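## Task

Use exactly three rods, none of them blue, to form one straight end-to-end line whose total length equals the turquoise rod (10 cm). Same colour lengths as above. All three rods must lie flat, with their ends in contact or nearly so. No second such line may exist, and every other rod must stay at least one rod width away from it. The line must stay correct without the robot holding it. Finish by releasing and moving the grippers clear.

## Robot and tools

Robot: two Doosan M1013 arms, left_arm and right_arm, each with a two-finger parallel gripper (50 mm maximum opening). Base positions in the scene frame: left_arm at (+0.022, +0.527, 0), right_arm at (+0.018, -0.451, 0), both yawed only slightly. The names are labels, not image sides.

Frame: one shared scene frame, origin on the tabletop midway between the arms; +z up, +x outward over the table, left_arm on the +y side. Positions are in metres, orientations as quaternions ordered w, x, y, z. On the gripper, fingers extend along its +z axis and close along its x axis. The reported end-effector point lies between the pads; fingertips extend 17.5 mm past it. Reported hand positions can be somewhat off, especially far from the base.

The row (used by execute_actions and move): always 20 numbers, one flat list covering both arms. Numbers 1-10 are left_arm: x, y, z, qw, qx, qy, qz, then gripper position, force_limit, speed. Numbers 11-20 are the same for right_arm. x, y, z, qw..qz are an absolute target pose for that gripper in the scene frame, not an offset. Gripper position runs -1 to +1: +1 fully open, about -0.65 pads touching, -1 means close until an object stops the fingers. force_limit -1 to +1 maps to about 20, 102, 185 N per pad at -1, 0, +1. speed -1 to +1 maps to 20, 85, 150 mm/s of gap change. To keep an arm still, resend its last reported pose and its gripper's same three numbers; a 0 is a real command. Keep quaternions constant across rows to hold an orientation.

Tools:
- execute_actions {actions, pictures}. An empty actions list just returns the state. One action {rows: up to 15 rows, steps: up to 15} runs one row per 1/30 s step, repeating the last row. A wait {steps: up to 300} counts from the previous result, including reply time. A target more than 0.6 m from the arm's last reported position along any gripper axis is refused. Each step the controller clips the command to 70 mm and 16 degrees from the measured pose, so long moves need several calls.
- move {target: one 20-number row, speed: 0.002-0.5 m/s, default 0.25}. Both grippers travel straight lines to their absolute poses, finishing together, within 0.5-10 s. Gripper numbers apply at the start. No collision avoidance. The result adds a move: line (done, off_target, moving, held, fault) plus limits such as paced (pose clipped) or held (steps blocked), and each gripper's distance from target.
- wait {seconds: 0-10}: lets time pass with no new command.
- zoom_image {camera, region [x0,y0,x1,y1]}: enlarged crop (max 504x504) of cam_high, cam_low, cam_left_wrist or cam_right_wrist; full images are 896x504.
- read_manual {section "licences"}: licence text only.
- finished_scene {scene: 1 or 2}: irreversibly ends and grades that scene and starts the next.

Reading results: a state line per arm gives gripper position, quaternion and velocities. object_status: 0 moving, 1 blocked while opening, 2 blocked while closing (a real grip), 3 reached commanded position or pads met (usually empty). Grip with -1 and confirm status 2. Changing position by at least 0.01 is needed before new force or speed apply. Opening in mm is roughly (250 - position_measured) x 0.202. 'pose unreachable' and HELD mean the clearance check altered or blocked part of a command. A 'Hand target' line shows where the controller currently drives each gripper.

Cautions: arms are stiff, so commanding even slightly below a contact (e.g. into the table) can trip a torque or force fault (144 N external force), freezing that arm for 10 s. Approach the table slowly and stop just above contact. Never let the arms collide or press each other. Don't drop rods, slam them, or push anything off the table. Rods may be tugged or nudged occasionally; recheck placements in images before finishing. Watch for MOTOR HOT warnings when holding loads. The train must rest on its own: open the gripper, lift away, then confirm before calling finished_scene.

Each tool is called after ">>>" as name(argument=value, ...), one argument or row to a line, values as JSON.

## Session

>>> execute_actions(
  actions=[],
)

Scene clock: 0.00 s of 5100.00 s.
left_arm: end_effector_position=(+0.8983, +0.1111, +0.3858) position_measured=3 object_status=3 end_effector_quat_wxyz=(+0.308, -0.497, +0.808, -0.068) end_effector_velocity=(-0.000, -0.001, -0.000) end_effector_angular_velocity=(-0.001, -0.000, +0.000) | right_arm: end_effector_position=(+0.1041, -0.0184, +0.3905) position_measured=3 object_status=3 end_effector_quat_wxyz=(+0.139, +0.871, -0.421, -0.211) end_effector_velocity=(+0.001, -0.000, -0.000) end_effector_angular_velocity=(-0.000, -0.001, -0.001)
Joint positions: left_arm=[-0.72   0.459  1.273  0.591  1.091  2.78 ] | right_arm=[ 0.97  -0.102  1.858  0.399  1.707 -2.783]
Joint velocities: left_arm=[-0.001  0.     0.     0.     0.    -0.002] | right_arm=[-0.001  0.    -0.001 -0.001 -0.     0.   ]
Hand target (left_arm): +0.898, +0.111, +0.386; +0.308, -0.497, +0.808, -0.068
Hand target (right_arm): +0.104, -0.018, +0.391; +0.139, +0.871, -0.421, -0.211

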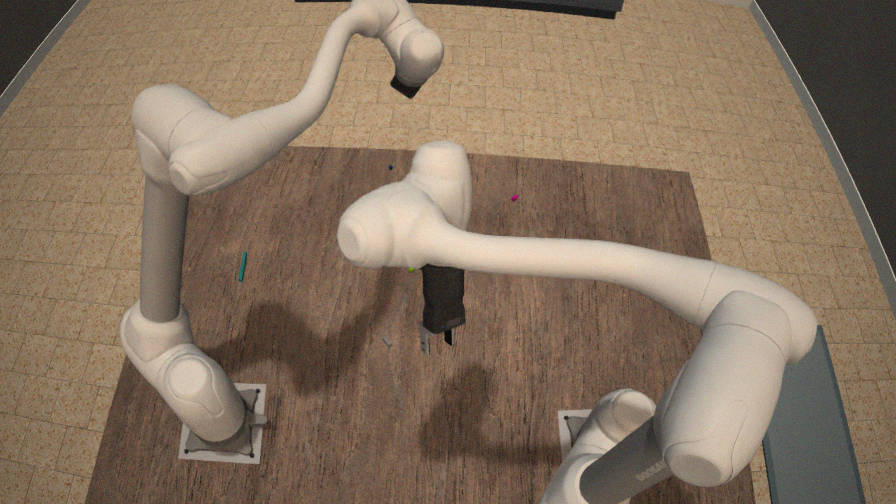

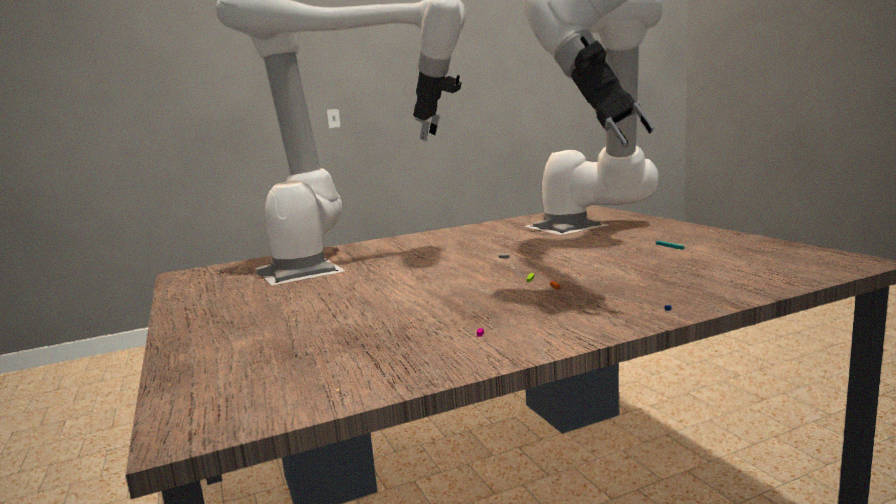

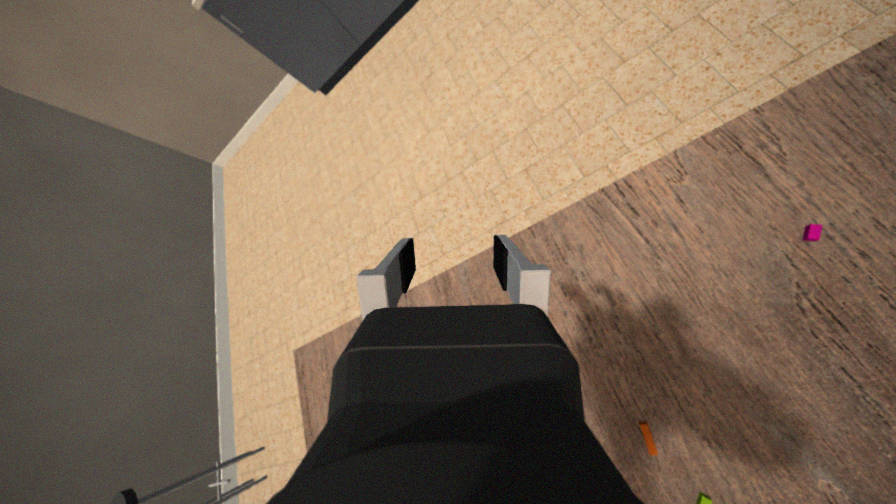

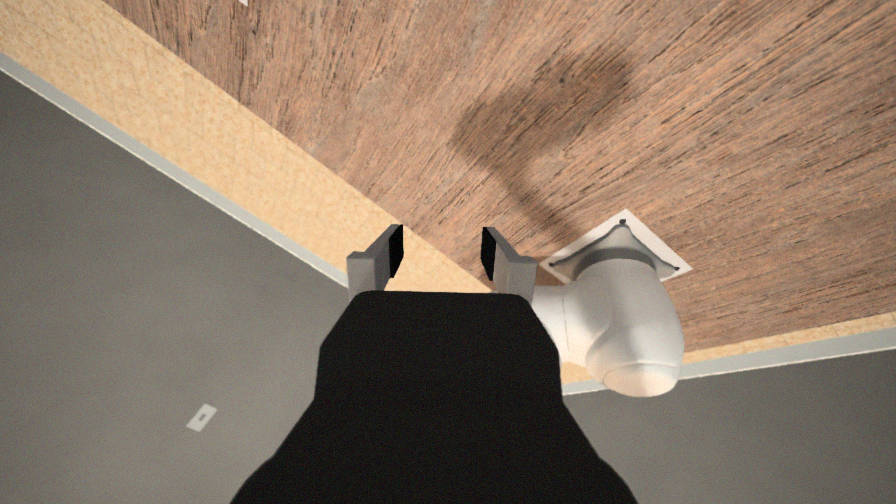

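>>> zoom_image(
  camera="cam_low",
  region=[450, 230, 700, 350],
)

>>> zoom_image(
  camera="cam_high",
  region=[350, 250, 470, 370],
)

>>> zoom_image(
  camera="cam_high",
  region=[475, 160, 555, 240],
)

>>> zoom_image(
  camera="cam_low",
  region=[490, 245, 580, 300],
)

Region (450, 230, 700, 350) of cam_low's 896x504 image, scaled by 2.016, with more detail than that image has; it fills the top 242 rows of this view, and the rest is white.

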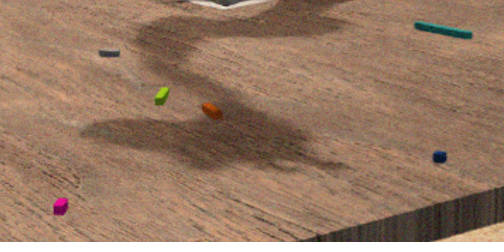

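Region (350, 250, 470, 370) of cam_high's 896x504 image, scaled by 4.200, with more detail than that image has.

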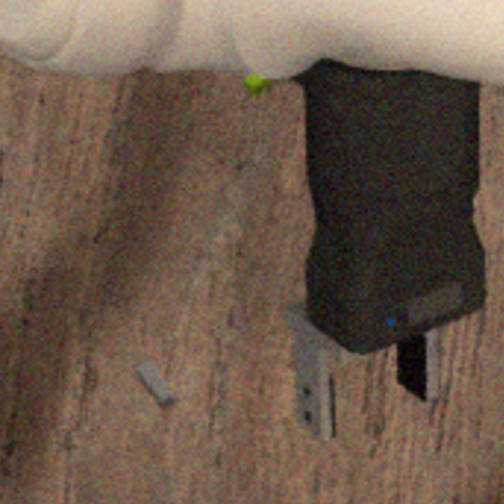

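Region (475, 160, 555, 240) of cam_high's 896x504 image, scaled by 6.300, with more detail than that image has.

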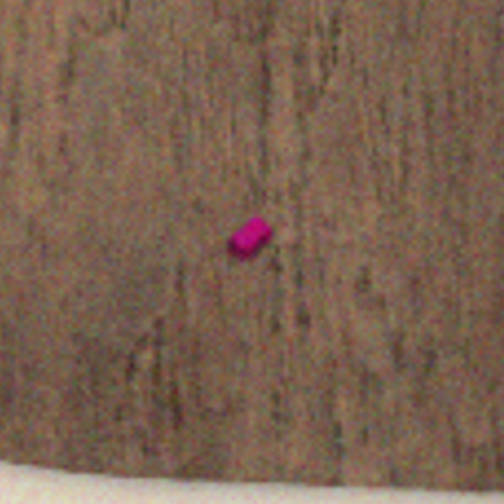

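Region (490, 245, 580, 300) of cam_low's 896x504 image, scaled by 5.600, with more detail than that image has.

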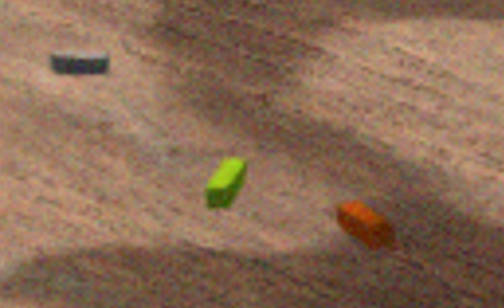

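>>> move(
  target=[0.60, 0.28, 0.22, 0.1625, -0.7385, 0.6535, -0.0359, 1, -0.5, 0.5, 0.45, -0.25, 0.22, 0.0767, 0.990, -0.021, -0.1164, 1, -0.5, 0.5],
  speed=0.4,
)

>>> move(
  target=[0.294, 0.115, 0.045, 0, -0.9026, 0.4305, 0, 1, -0.5, 0.5, 0.833, -0.234, 0.045, 0, 0.9239, 0.3827, 0, 1, -0.5, 0.5],
  speed=0.4,
)

>>> zoom_image(
  camera="cam_left_wrist",
  region=[386, 170, 526, 310],
)

>>> zoom_image(
  camera="cam_right_wrist",
  region=[372, 160, 512, 300],
)

Scene clock: 79.00 s of 5100.00 s.
left_arm: end_effector_position=(+0.6002, +0.2793, +0.2196) position_measured=3 object_status=3 end_effector_quat_wxyz=(-0.163, +0.738, -0.653, +0.036) end_effector_velocity=(-0.000, +0.001, -0.001) end_effector_angular_velocity=(-0.000, +0.001, +0.003) | right_arm: end_effector_position=(+0.4496, -0.2504, +0.2203) position_measured=3 object_status=3 end_effector_quat_wxyz=(+0.078, +0.990, -0.021, -0.116) end_effector_velocity=(-0.001, -0.000, -0.001) end_effector_angular_velocity=(+0.000, +0.002, -0.001)
Joint positions: left_arm=[-0.723  0.119  1.952  0.381  1.001  2.184] | right_arm=[ 0.282  0.08   1.962 -0.06   1.374 -4.299]
Joint velocities: left_arm=[ 0.001  0.     0.001 -0.    -0.    -0.002] | right_arm=[-0.001  0.     0.002  0.001 -0.    -0.   ]
Hand target (left_arm): +0.600, +0.279, +0.220; -0.163, +0.738, -0.653, +0.036
Hand target (right_arm): +0.450, -0.250, +0.220; +0.078, +0.990, -0.021, -0.116
Off the commanded pose (left_arm): 0.001 m, 0 deg.
Off the commanded pose (right_arm): 0.001 m, 0 deg.
After step 90, 74.37 s passed at rest.
move: done

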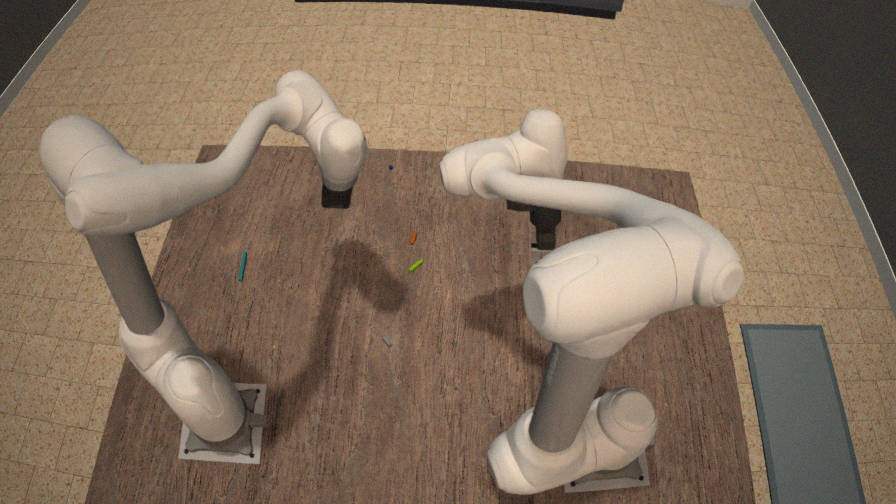

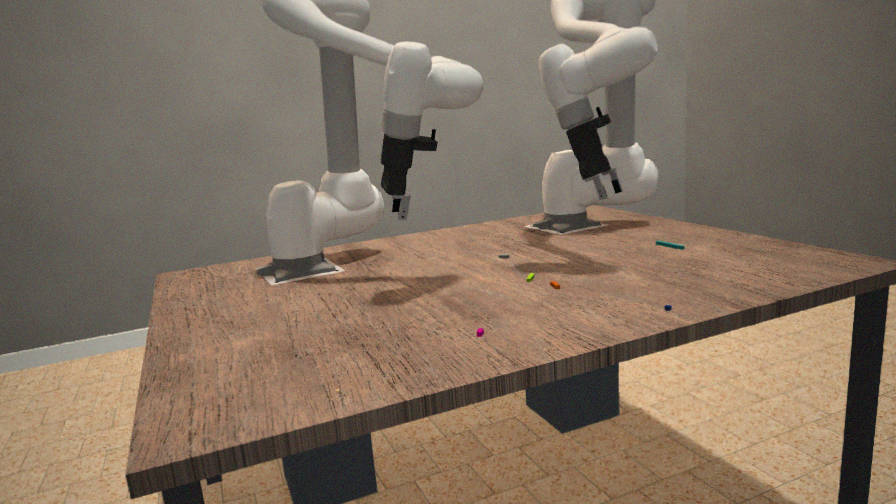

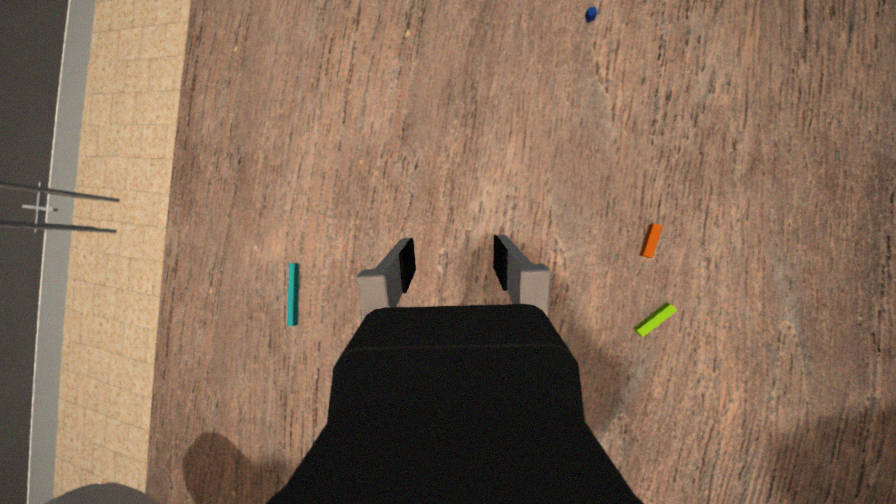

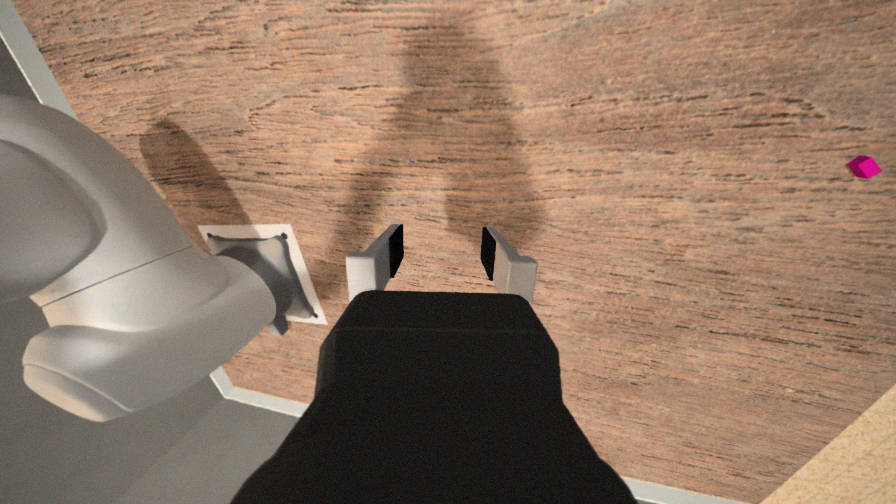

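Scene clock: 80.57 s of 5100.00 s.
left_arm: end_effector_position=(+0.2943, +0.1141, +0.0448) position_measured=3 object_status=3 end_effector_quat_wxyz=(+0.000, +0.903, -0.431, -0.000) end_effector_velocity=(+0.000, -0.000, -0.000) end_effector_angular_velocity=(-0.001, -0.001, -0.002) | right_arm: end_effector_position=(+0.8332, -0.2345, +0.0457) position_measured=3 object_status=3 end_effector_quat_wxyz=(+0.000, +0.924, +0.383, -0.000) end_effector_velocity=(+0.001, -0.001, -0.000) end_effector_angular_velocity=(+0.000, +0.000, -0.001)
Joint positions: left_arm=[-1.191  0.193  2.207 -0.001  0.742  1.354] | right_arm=[ 0.125  0.659  1.463 -0.001  1.019 -5.304]
Joint velocities: left_arm=[-0.    -0.     0.     0.001 -0.001  0.001] | right_arm=[-0.001  0.001 -0.001  0.     0.    -0.001]
Hand target (left_arm): +0.294, +0.114, +0.045; +0.000, +0.903, -0.431, -0.000
Hand target (right_arm): +0.833, -0.234, +0.046; +0.000, +0.924, +0.383, -0.000
Off the commanded pose (left_arm): 0.001 m, 0 deg.
Off the commanded pose (right_arm): 0.001 m, 0 deg.
move: done

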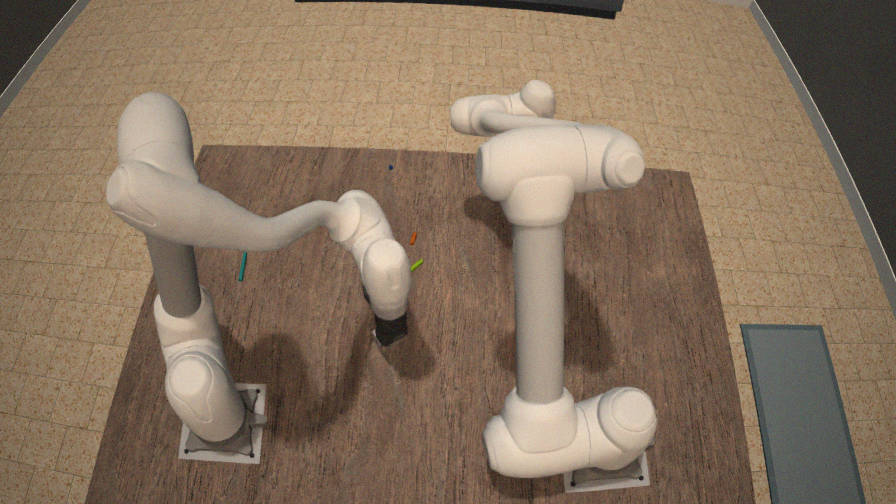

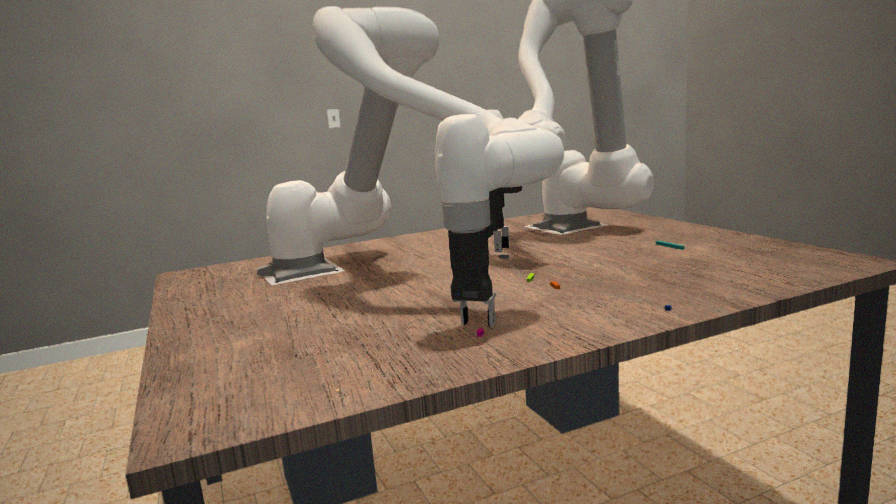

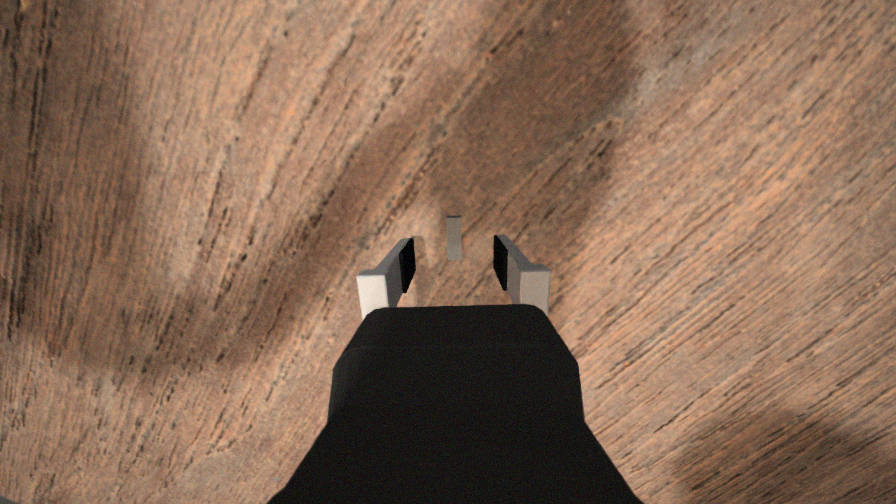

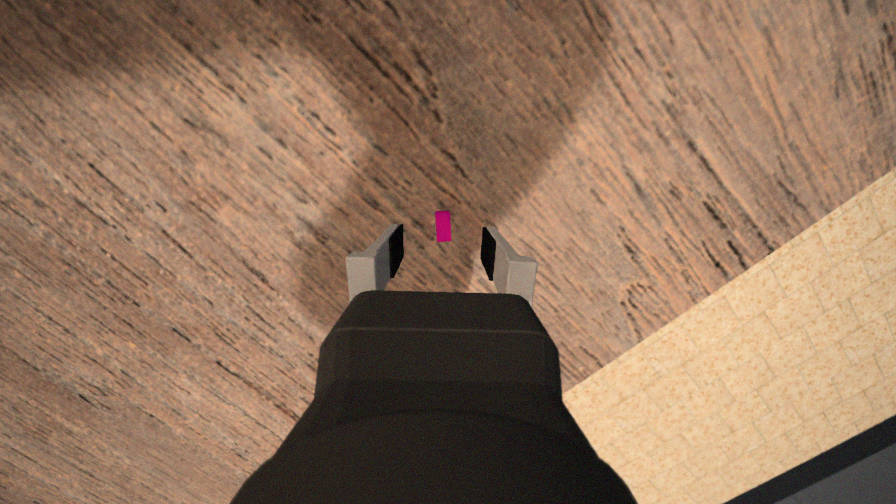

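Region (386, 170, 526, 310) of cam_left_wrist's 896x504 image, scaled by 3.600, with more detail than that image has.

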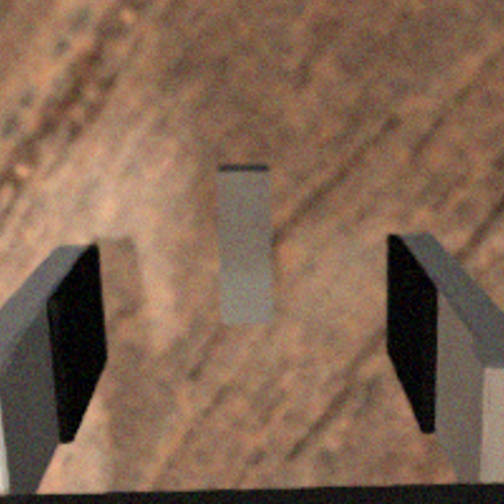

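Region (372, 160, 512, 300) of cam_right_wrist's 896x504 image, scaled by 3.600, with more detail than that image has.

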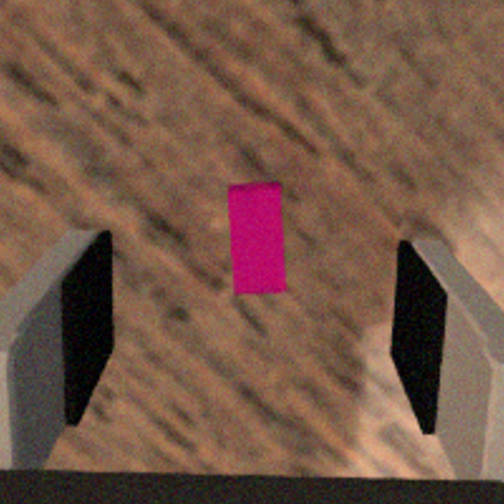

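>>> zoom_image(
  camera="cam_low",
  region=[445, 280, 515, 350],
)

>>> zoom_image(
  camera="cam_high",
  region=[380, 215, 460, 295],
)

>>> zoom_image(
  camera="cam_right_wrist",
  region=[395, 195, 491, 265],
)

Region (445, 280, 515, 350) of cam_low's 896x504 image, scaled by 7.200, with more detail than that image has.

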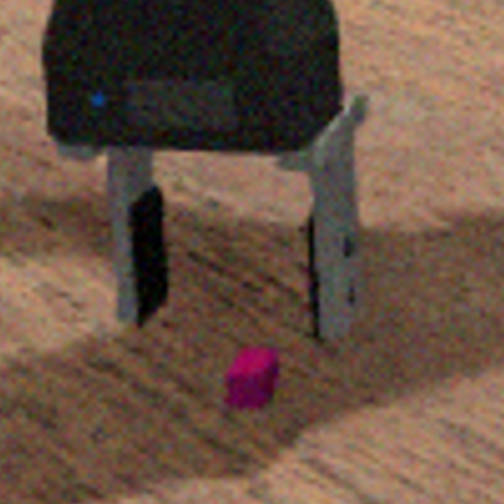

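Region (380, 215, 460, 295) of cam_high's 896x504 image, scaled by 6.300, with more detail than that image has.

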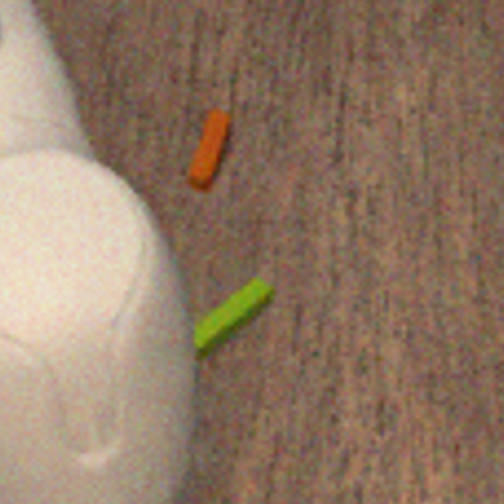

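Region (395, 195, 491, 265) of cam_right_wrist's 896x504 image, scaled by 5.250, with more detail than that image has; it fills the top 368 rows of this view, and the rest is white.

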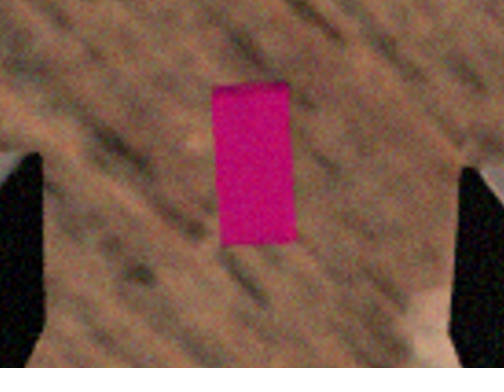

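>>> move(
  target=[0.2944, 0.1140, 0.022, 0, -0.9026, 0.4305, 0, 0.45, -0.5, 0.5, 0.8352, -0.2349, 0.023, 0, 0.9070, 0.4210, 0, 0.45, -0.5, 0.5],
  speed=0.06,
)

>>> execute_actions(
  actions=[
    {"rows": [[0.2944, 0.1140, 0.022, 0, -0.9026, 0.4305, 0, -1, -0.5, 0.2, 0.8352, -0.2349, 0.023, 0, 0.9070, 0.4210, 0, -1, -0.5, 0.2]], "steps": 13},
  ],
  pictures=true,
)

>>> zoom_image(
  camera="cam_low",
  region=[445, 290, 515, 350],
)

>>> execute_actions(
  actions=[
    {"rows": [[0.2944, 0.1140, 0.023, 0, -0.9026, 0.4305, 0, -1, -0.5, 0.2, 0.8352, -0.2349, 0.024, 0, 0.9070, 0.4210, 0, -1, -0.5, 0.2],[0.2944, 0.1140, 0.025, 0, -0.9026, 0.4305, 0, -1, -0.5, 0.2, 0.8352, -0.2349, 0.026, 0, 0.9070, 0.4210, 0, -1, -0.5, 0.2],[0.2944, 0.1140, 0.028, 0, -0.9026, 0.4305, 0, -1, -0.5, 0.2, 0.8352, -0.2349, 0.029, 0, 0.9070, 0.4210, 0, -1, -0.5, 0.2],[0.2944, 0.1140, 0.031, 0, -0.9026, 0.4305, 0, -1, -0.5, 0.2, 0.8352, -0.2349, 0.032, 0, 0.9070, 0.4210, 0, -1, -0.5, 0.2],[0.2944, 0.1140, 0.034, 0, -0.9026, 0.4305, 0, -1, -0.5, 0.2, 0.8352, -0.2349, 0.035, 0, 0.9070, 0.4210, 0, -1, -0.5, 0.2],[0.2944, 0.1140, 0.036, 0, -0.9026, 0.4305, 0, -1, -0.5, 0.2, 0.8352, -0.2349, 0.037, 0, 0.9070, 0.4210, 0, -1, -0.5, 0.2],[0.2944, 0.1140, 0.037, 0, -0.9026, 0.4305, 0, -1, -0.5, 0.2, 0.8352, -0.2349, 0.038, 0, 0.9070, 0.4210, 0, -1, -0.5, 0.2]], "steps": 9},
  ],
  pictures=false,
)

>>> move(
  target=[0.5093, 0.0936, 0.037, 0, -0.4027, 0.9153, 0, -1, -0.5, 0.2, 0.80, -0.20, 0.045, 0, 0.9153, 0.4027, 0, -1, -0.5, 0.2],
  speed=0.4,
)

>>> zoom_image(
  camera="cam_left_wrist",
  region=[384, 120, 524, 260],
)

>>> zoom_image(
  camera="cam_right_wrist",
  region=[392, 190, 492, 290],
)

Scene clock: 140.67 s of 5100.00 s.
left_arm: end_effector_position=(+0.2944, +0.1139, +0.0220) position_measured=85 object_status=3 end_effector_quat_wxyz=(-0.000, +0.903, -0.430, +0.000) end_effector_velocity=(-0.000, +0.000, -0.000) end_effector_angular_velocity=(+0.000, +0.000, +0.000) | right_arm: end_effector_position=(+0.8352, -0.2349, +0.0230) position_measured=85 object_status=3 end_effector_quat_wxyz=(-0.000, +0.907, +0.421, +0.000) end_effector_velocity=(-0.000, +0.001, +0.001) end_effector_angular_velocity=(+0.001, -0.001, +0.001)
Joint positions: left_arm=[-1.191  0.228  2.222  0.     0.692  1.353] | right_arm=[ 0.125  0.684  1.467  0.     0.991 -5.387]
Joint velocities: left_arm=[-0.  0.  0. -0.  0. -0.] | right_arm=[ 0.001 -0.001  0.     0.001 -0.001 -0.   ]
Hand target (left_arm): +0.294, +0.114, +0.022; -0.000, +0.903, -0.430, +0.000
Hand target (right_arm): +0.835, -0.235, +0.023; -0.000, +0.907, +0.421, +0.000
Off the commanded pose (left_arm): 0.000 m, 0 deg.
Off the commanded pose (right_arm): 0.000 m, 0 deg.
After step 90, 56.13 s passed at rest.
move: done

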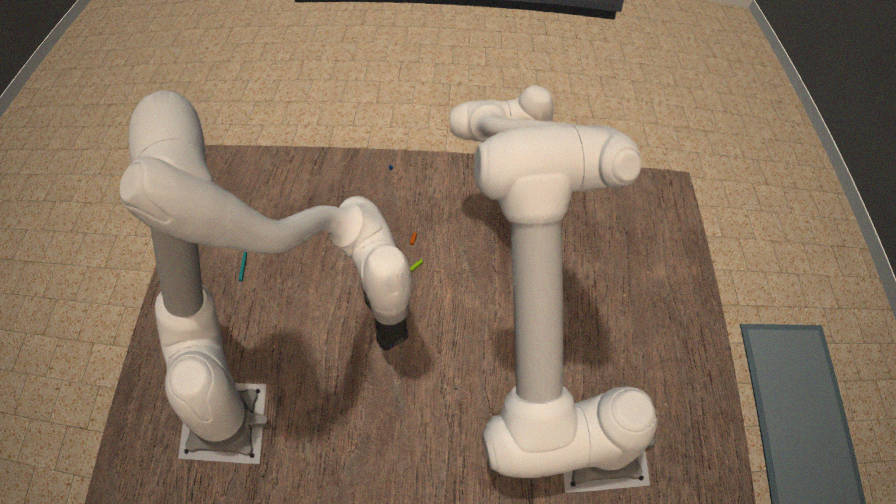

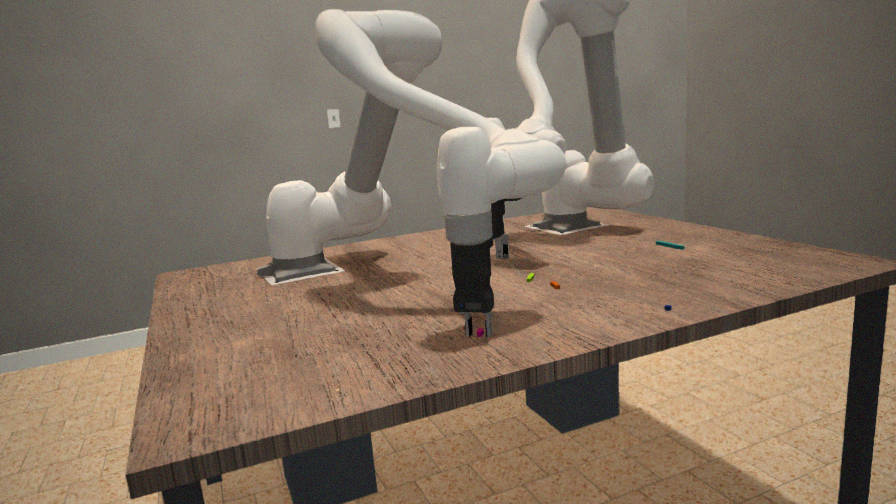

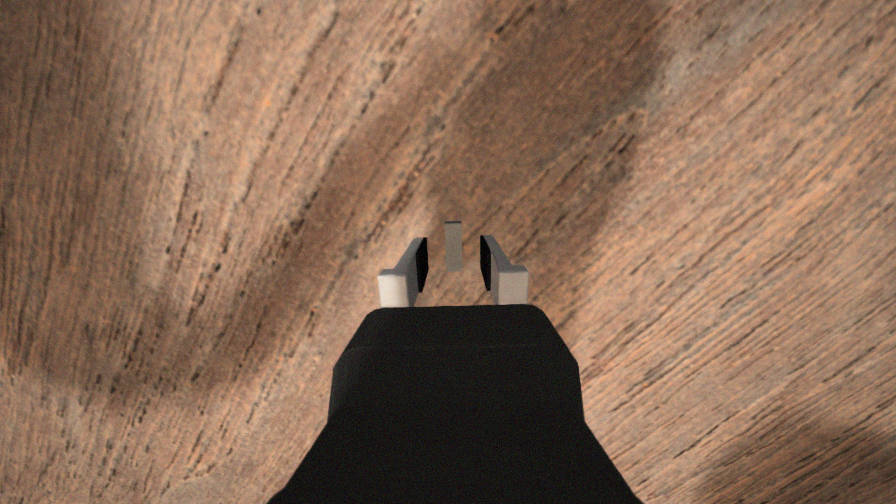

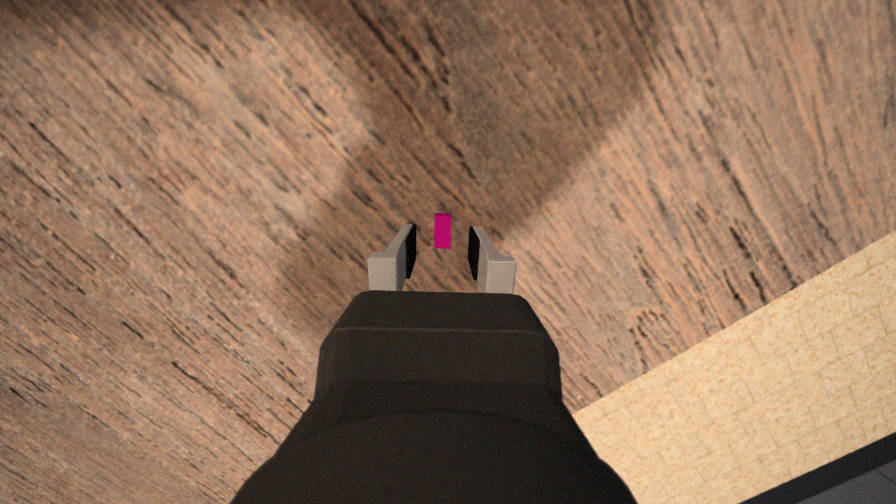

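Scene clock: 141.10 s of 5100.00 s.
left_arm: end_effector_position=(+0.2944, +0.1140, +0.0220) position_measured=205 object_status=0 end_effector_quat_wxyz=(-0.000, +0.903, -0.430, +0.000) end_effector_velocity=(+0.000, +0.000, -0.000) end_effector_angular_velocity=(-0.000, -0.000, -0.002) | right_arm: end_effector_position=(+0.8352, -0.2349, +0.0230) position_measured=206 object_status=0 end_effector_quat_wxyz=(-0.000, +0.907, +0.421, -0.000) end_effector_velocity=(-0.001, -0.002, -0.001) end_effector_angular_velocity=(-0.001, +0.003, -0.001)
Joint positions: left_arm=[-1.191  0.228  2.222  0.     0.692  1.353] | right_arm=[ 0.125  0.684  1.467  0.     0.991 -5.387]
Joint velocities: left_arm=[ 0.    -0.     0.     0.001 -0.     0.002] | right_arm=[-0.002  0.     0.002 -0.     0.    -0.   ]
Hand target (left_arm): +0.294, +0.114, +0.022; -0.000, +0.903, -0.430, +0.000
Hand target (right_arm): +0.835, -0.235, +0.023; -0.000, +0.907, +0.421, -0.000
Off the commanded pose (left_arm): 0.000 m, 0 deg.
Off the commanded pose (right_arm): 0.000 m, 0 deg.
Steps of this call (steps 1 to 13: all 13 steps of this action). Readings (end_effector_position | what the end effector reports):
1: left_arm (+0.2944, +0.1140, +0.0220) | right_arm (+0.8352, -0.2349, +0.0230) | left_arm position_measured=90 object_status=0 | right_arm position_measured=90 object_status=0
2: left_arm (+0.2944, +0.1140, +0.0220) | right_arm (+0.8352, -0.2349, +0.0230) | left_arm position_measured=106 object_status=0 | right_arm position_measured=106 object_status=0
4: left_arm (+0.2944, +0.1140, +0.0220) | right_arm (+0.8352, -0.2349, +0.0230) | left_arm position_measured=138 object_status=0 | right_arm position_measured=138 object_status=0
8: left_arm (+0.2944, +0.1140, +0.0220) | right_arm (+0.8352, -0.2349, +0.0230) | left_arm position_measured=203 object_status=0 | right_arm position_measured=203 object_status=0
13: the state above

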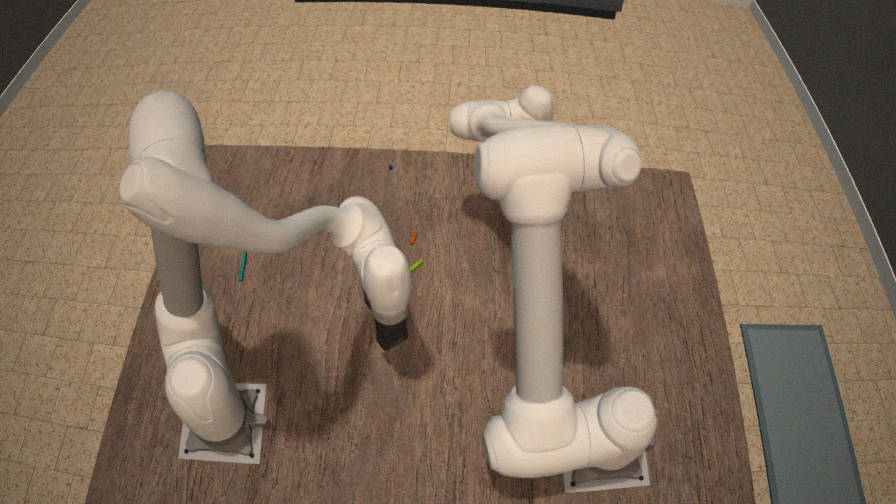

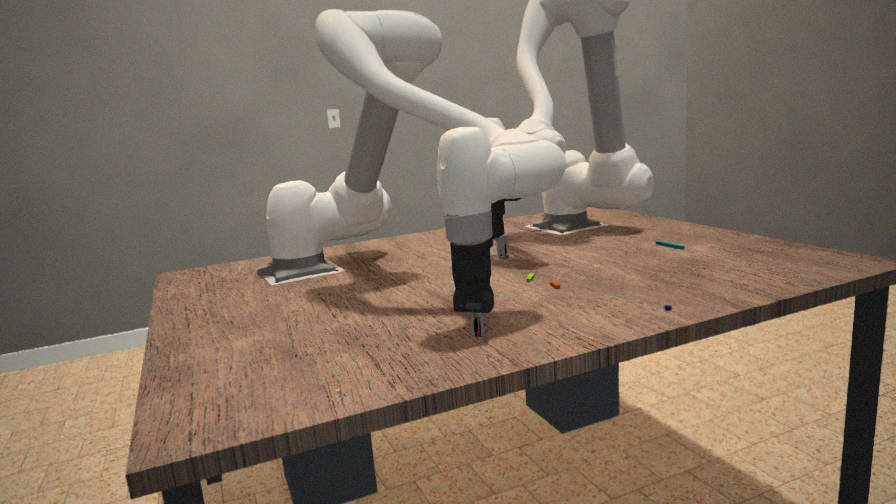

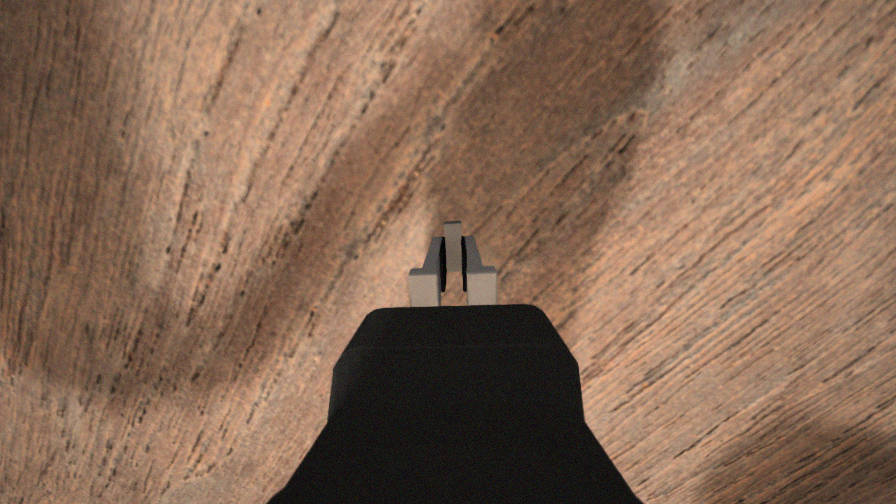

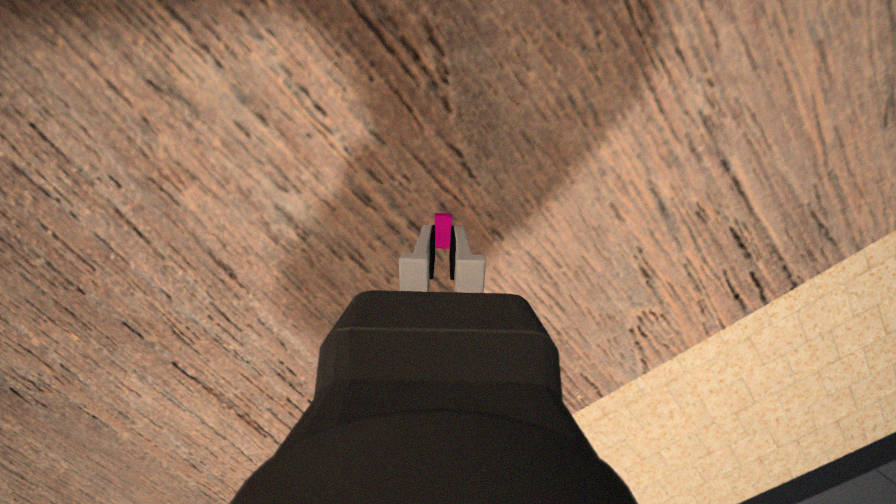

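Region (445, 290, 515, 350) of cam_low's 896x504 image, scaled by 7.200, with more detail than that image has; it fills the top 432 rows of this view, and the rest is white.

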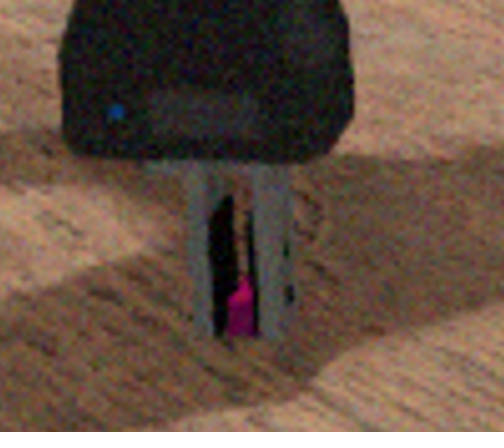

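Scene clock: 141.40 s of 5100.00 s.
left_arm: end_effector_position=(+0.2944, +0.1140, +0.0365) position_measured=205 object_status=2 end_effector_quat_wxyz=(+0.000, +0.903, -0.431, +0.000) end_effector_velocity=(-0.001, -0.001, +0.019) end_effector_angular_velocity=(+0.001, +0.000, -0.003) | right_arm: end_effector_position=(+0.8352, -0.2349, +0.0376) position_measured=206 object_status=2 end_effector_quat_wxyz=(+0.000, +0.907, +0.421, +0.000) end_effector_velocity=(-0.001, -0.001, +0.016) end_effector_angular_velocity=(-0.000, +0.002, -0.001)
Joint positions: left_arm=[-1.191  0.205  2.213  0.     0.723  1.353] | right_arm=[ 0.125  0.671  1.459  0.     1.011 -5.387]
Joint velocities: left_arm=[-0.002 -0.028 -0.013 -0.     0.042  0.001] | right_arm=[-0.001 -0.014 -0.008 -0.     0.024 -0.   ]
Hand target (left_arm): +0.294, +0.114, +0.037; +0.000, +0.903, -0.431, -0.000
Hand target (right_arm): +0.835, -0.235, +0.038; +0.000, +0.907, +0.421, +0.000
Off the commanded pose (left_arm): 0.001 m, 0 deg.
Off the commanded pose (right_arm): 0.000 m, 0 deg.
Steps of this call (steps 1 to 9: all 9 steps of this action). Readings (end_effector_position | what the end effector reports):
1: left_arm (+0.2944, +0.1140, +0.0220) | right_arm (+0.8352, -0.2349, +0.0230) | left_arm position_measured=205 object_status=0 | right_arm position_measured=206 object_status=0
2: left_arm (+0.2944, +0.1141, +0.0223) | right_arm (+0.8351, -0.2349, +0.0232) | left_arm position_measured=205 object_status=2 | right_arm position_measured=206 object_status=2
4: left_arm (+0.2943, +0.1142, +0.0252) | right_arm (+0.8350, -0.2349, +0.0263) | left_arm position_measured=205 object_status=2 | right_arm position_measured=206 object_status=2
8: left_arm (+0.2944, +0.1140, +0.0354) | right_arm (+0.8352, -0.2349, +0.0366) | left_arm position_measured=205 object_status=2 | right_arm position_measured=206 object_status=2
9: the state above

Scene clock: 143.87 s of 5100.00 s.
left_arm: end_effector_position=(+0.5095, +0.0940, +0.0372) position_measured=205 object_status=2 end_effector_quat_wxyz=(+0.000, -0.403, +0.915, -0.000) end_effector_velocity=(-0.001, -0.001, -0.000) end_effector_angular_velocity=(-0.000, -0.000, -0.003) | right_arm: end_effector_position=(+0.8001, -0.1999, +0.0450) position_measured=206 object_status=2 end_effector_quat_wxyz=(-0.000, +0.915, +0.403, +0.000) end_effector_velocity=(-0.000, -0.000, -0.001) end_effector_angular_velocity=(+0.000, +0.001, -0.001)
Joint positions: left_arm=[-0.865  0.371  1.97   0.     0.8    3.102] | right_arm=[ 0.173  0.629  1.518  0.     0.994 -5.299]
Joint velocities: left_arm=[-0.002  0.    -0.    -0.    -0.     0.001] | right_arm=[-0.001  0.     0.001  0.001 -0.    -0.   ]
Hand target (left_arm): +0.510, +0.094, +0.037; +0.000, -0.403, +0.915, -0.000
Hand target (right_arm): +0.800, -0.200, +0.045; -0.000, +0.915, +0.403, +0.000
Off the commanded pose (left_arm): 0.001 m, 0 deg.
Off the commanded pose (right_arm): 0.000 m, 0 deg.
move: done

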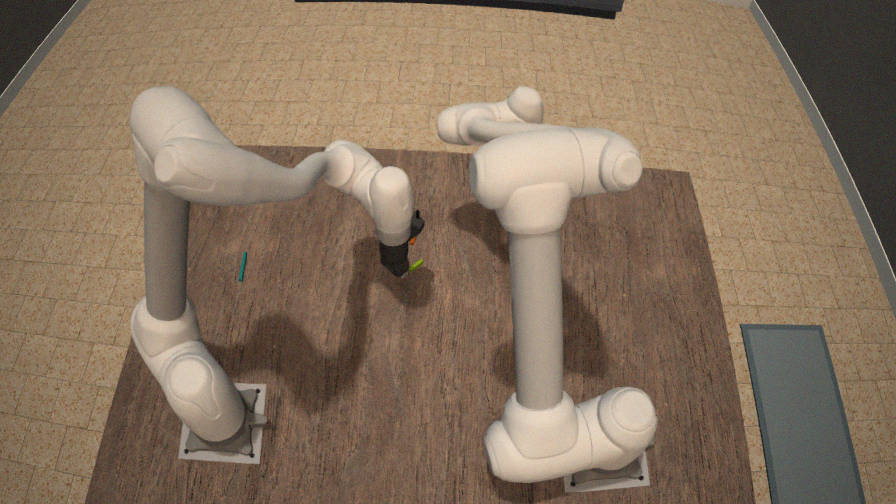

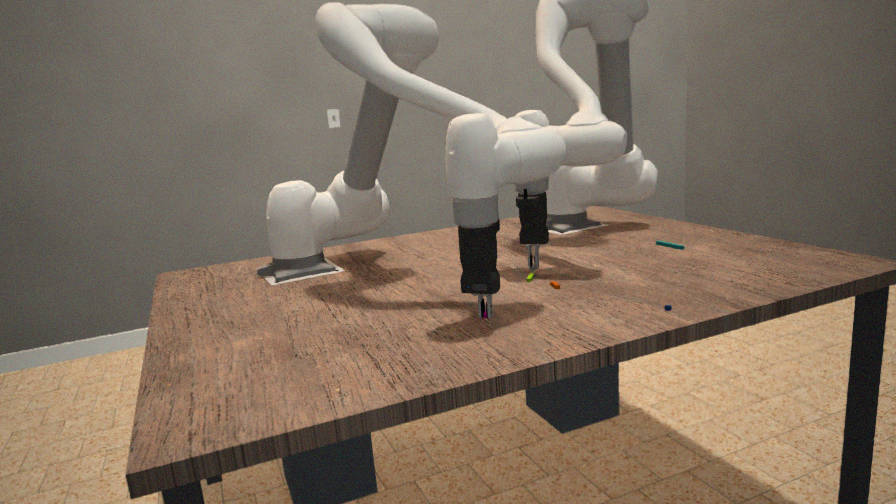

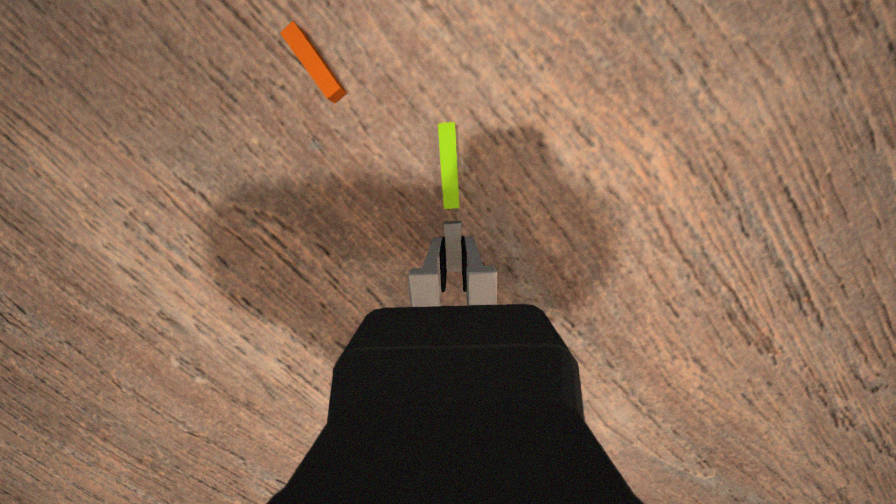

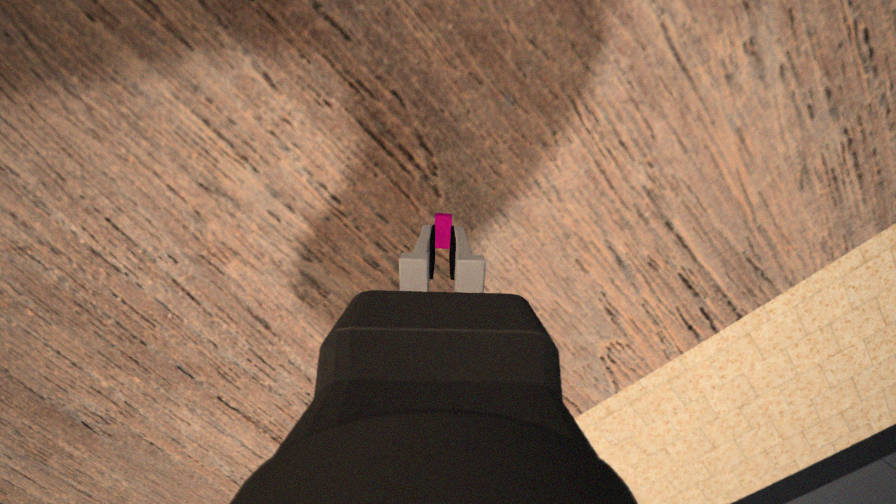

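Region (384, 120, 524, 260) of cam_left_wrist's 896x504 image, scaled by 3.600, with more detail than that image has.

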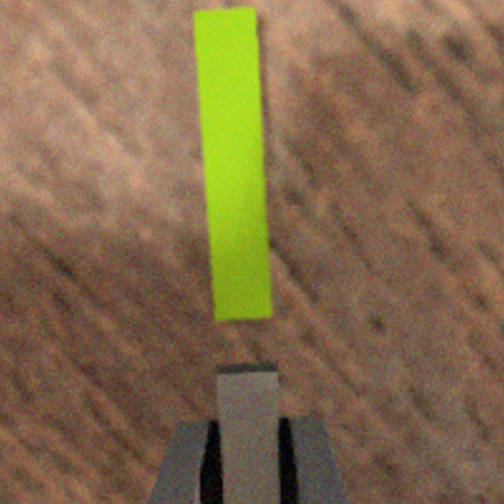

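Region (392, 190, 492, 290) of cam_right_wrist's 896x504 image, scaled by 5.040, with more detail than that image has.

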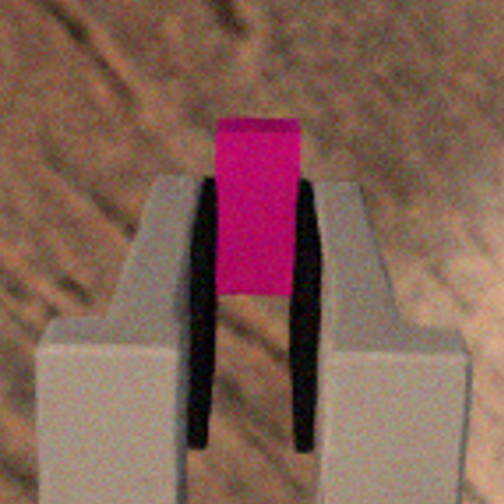

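>>> zoom_image(
  camera="cam_left_wrist",
  region=[422, 190, 482, 250],
)

>>> zoom_image(
  camera="cam_low",
  region=[508, 240, 558, 290],
)

>>> zoom_image(
  camera="cam_left_wrist",
  region=[412, 210, 492, 290],
)

Region (422, 190, 482, 250) of cam_left_wrist's 896x504 image, scaled by 8.400, with more detail than that image has.

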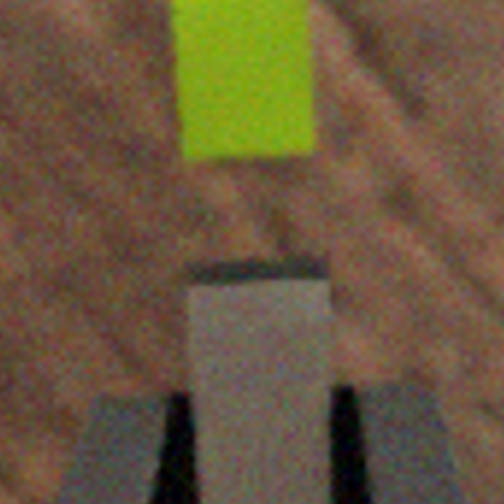

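Region (508, 240, 558, 290) of cam_low's 896x504 image, scaled by 10.080, with more detail than that image has.

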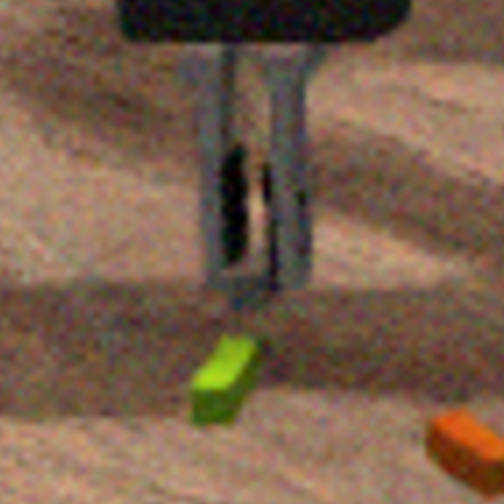

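Region (412, 210, 492, 290) of cam_left_wrist's 896x504 image, scaled by 6.300, with more detail than that image has.

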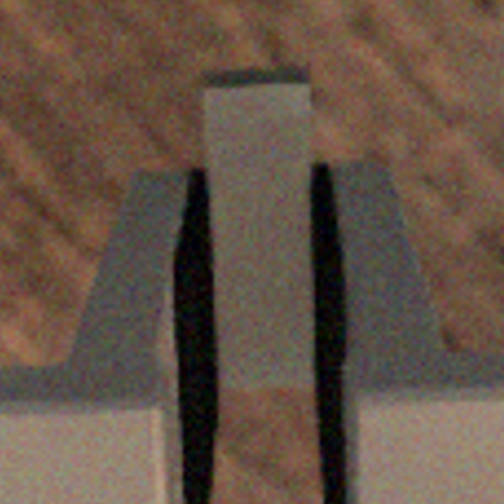

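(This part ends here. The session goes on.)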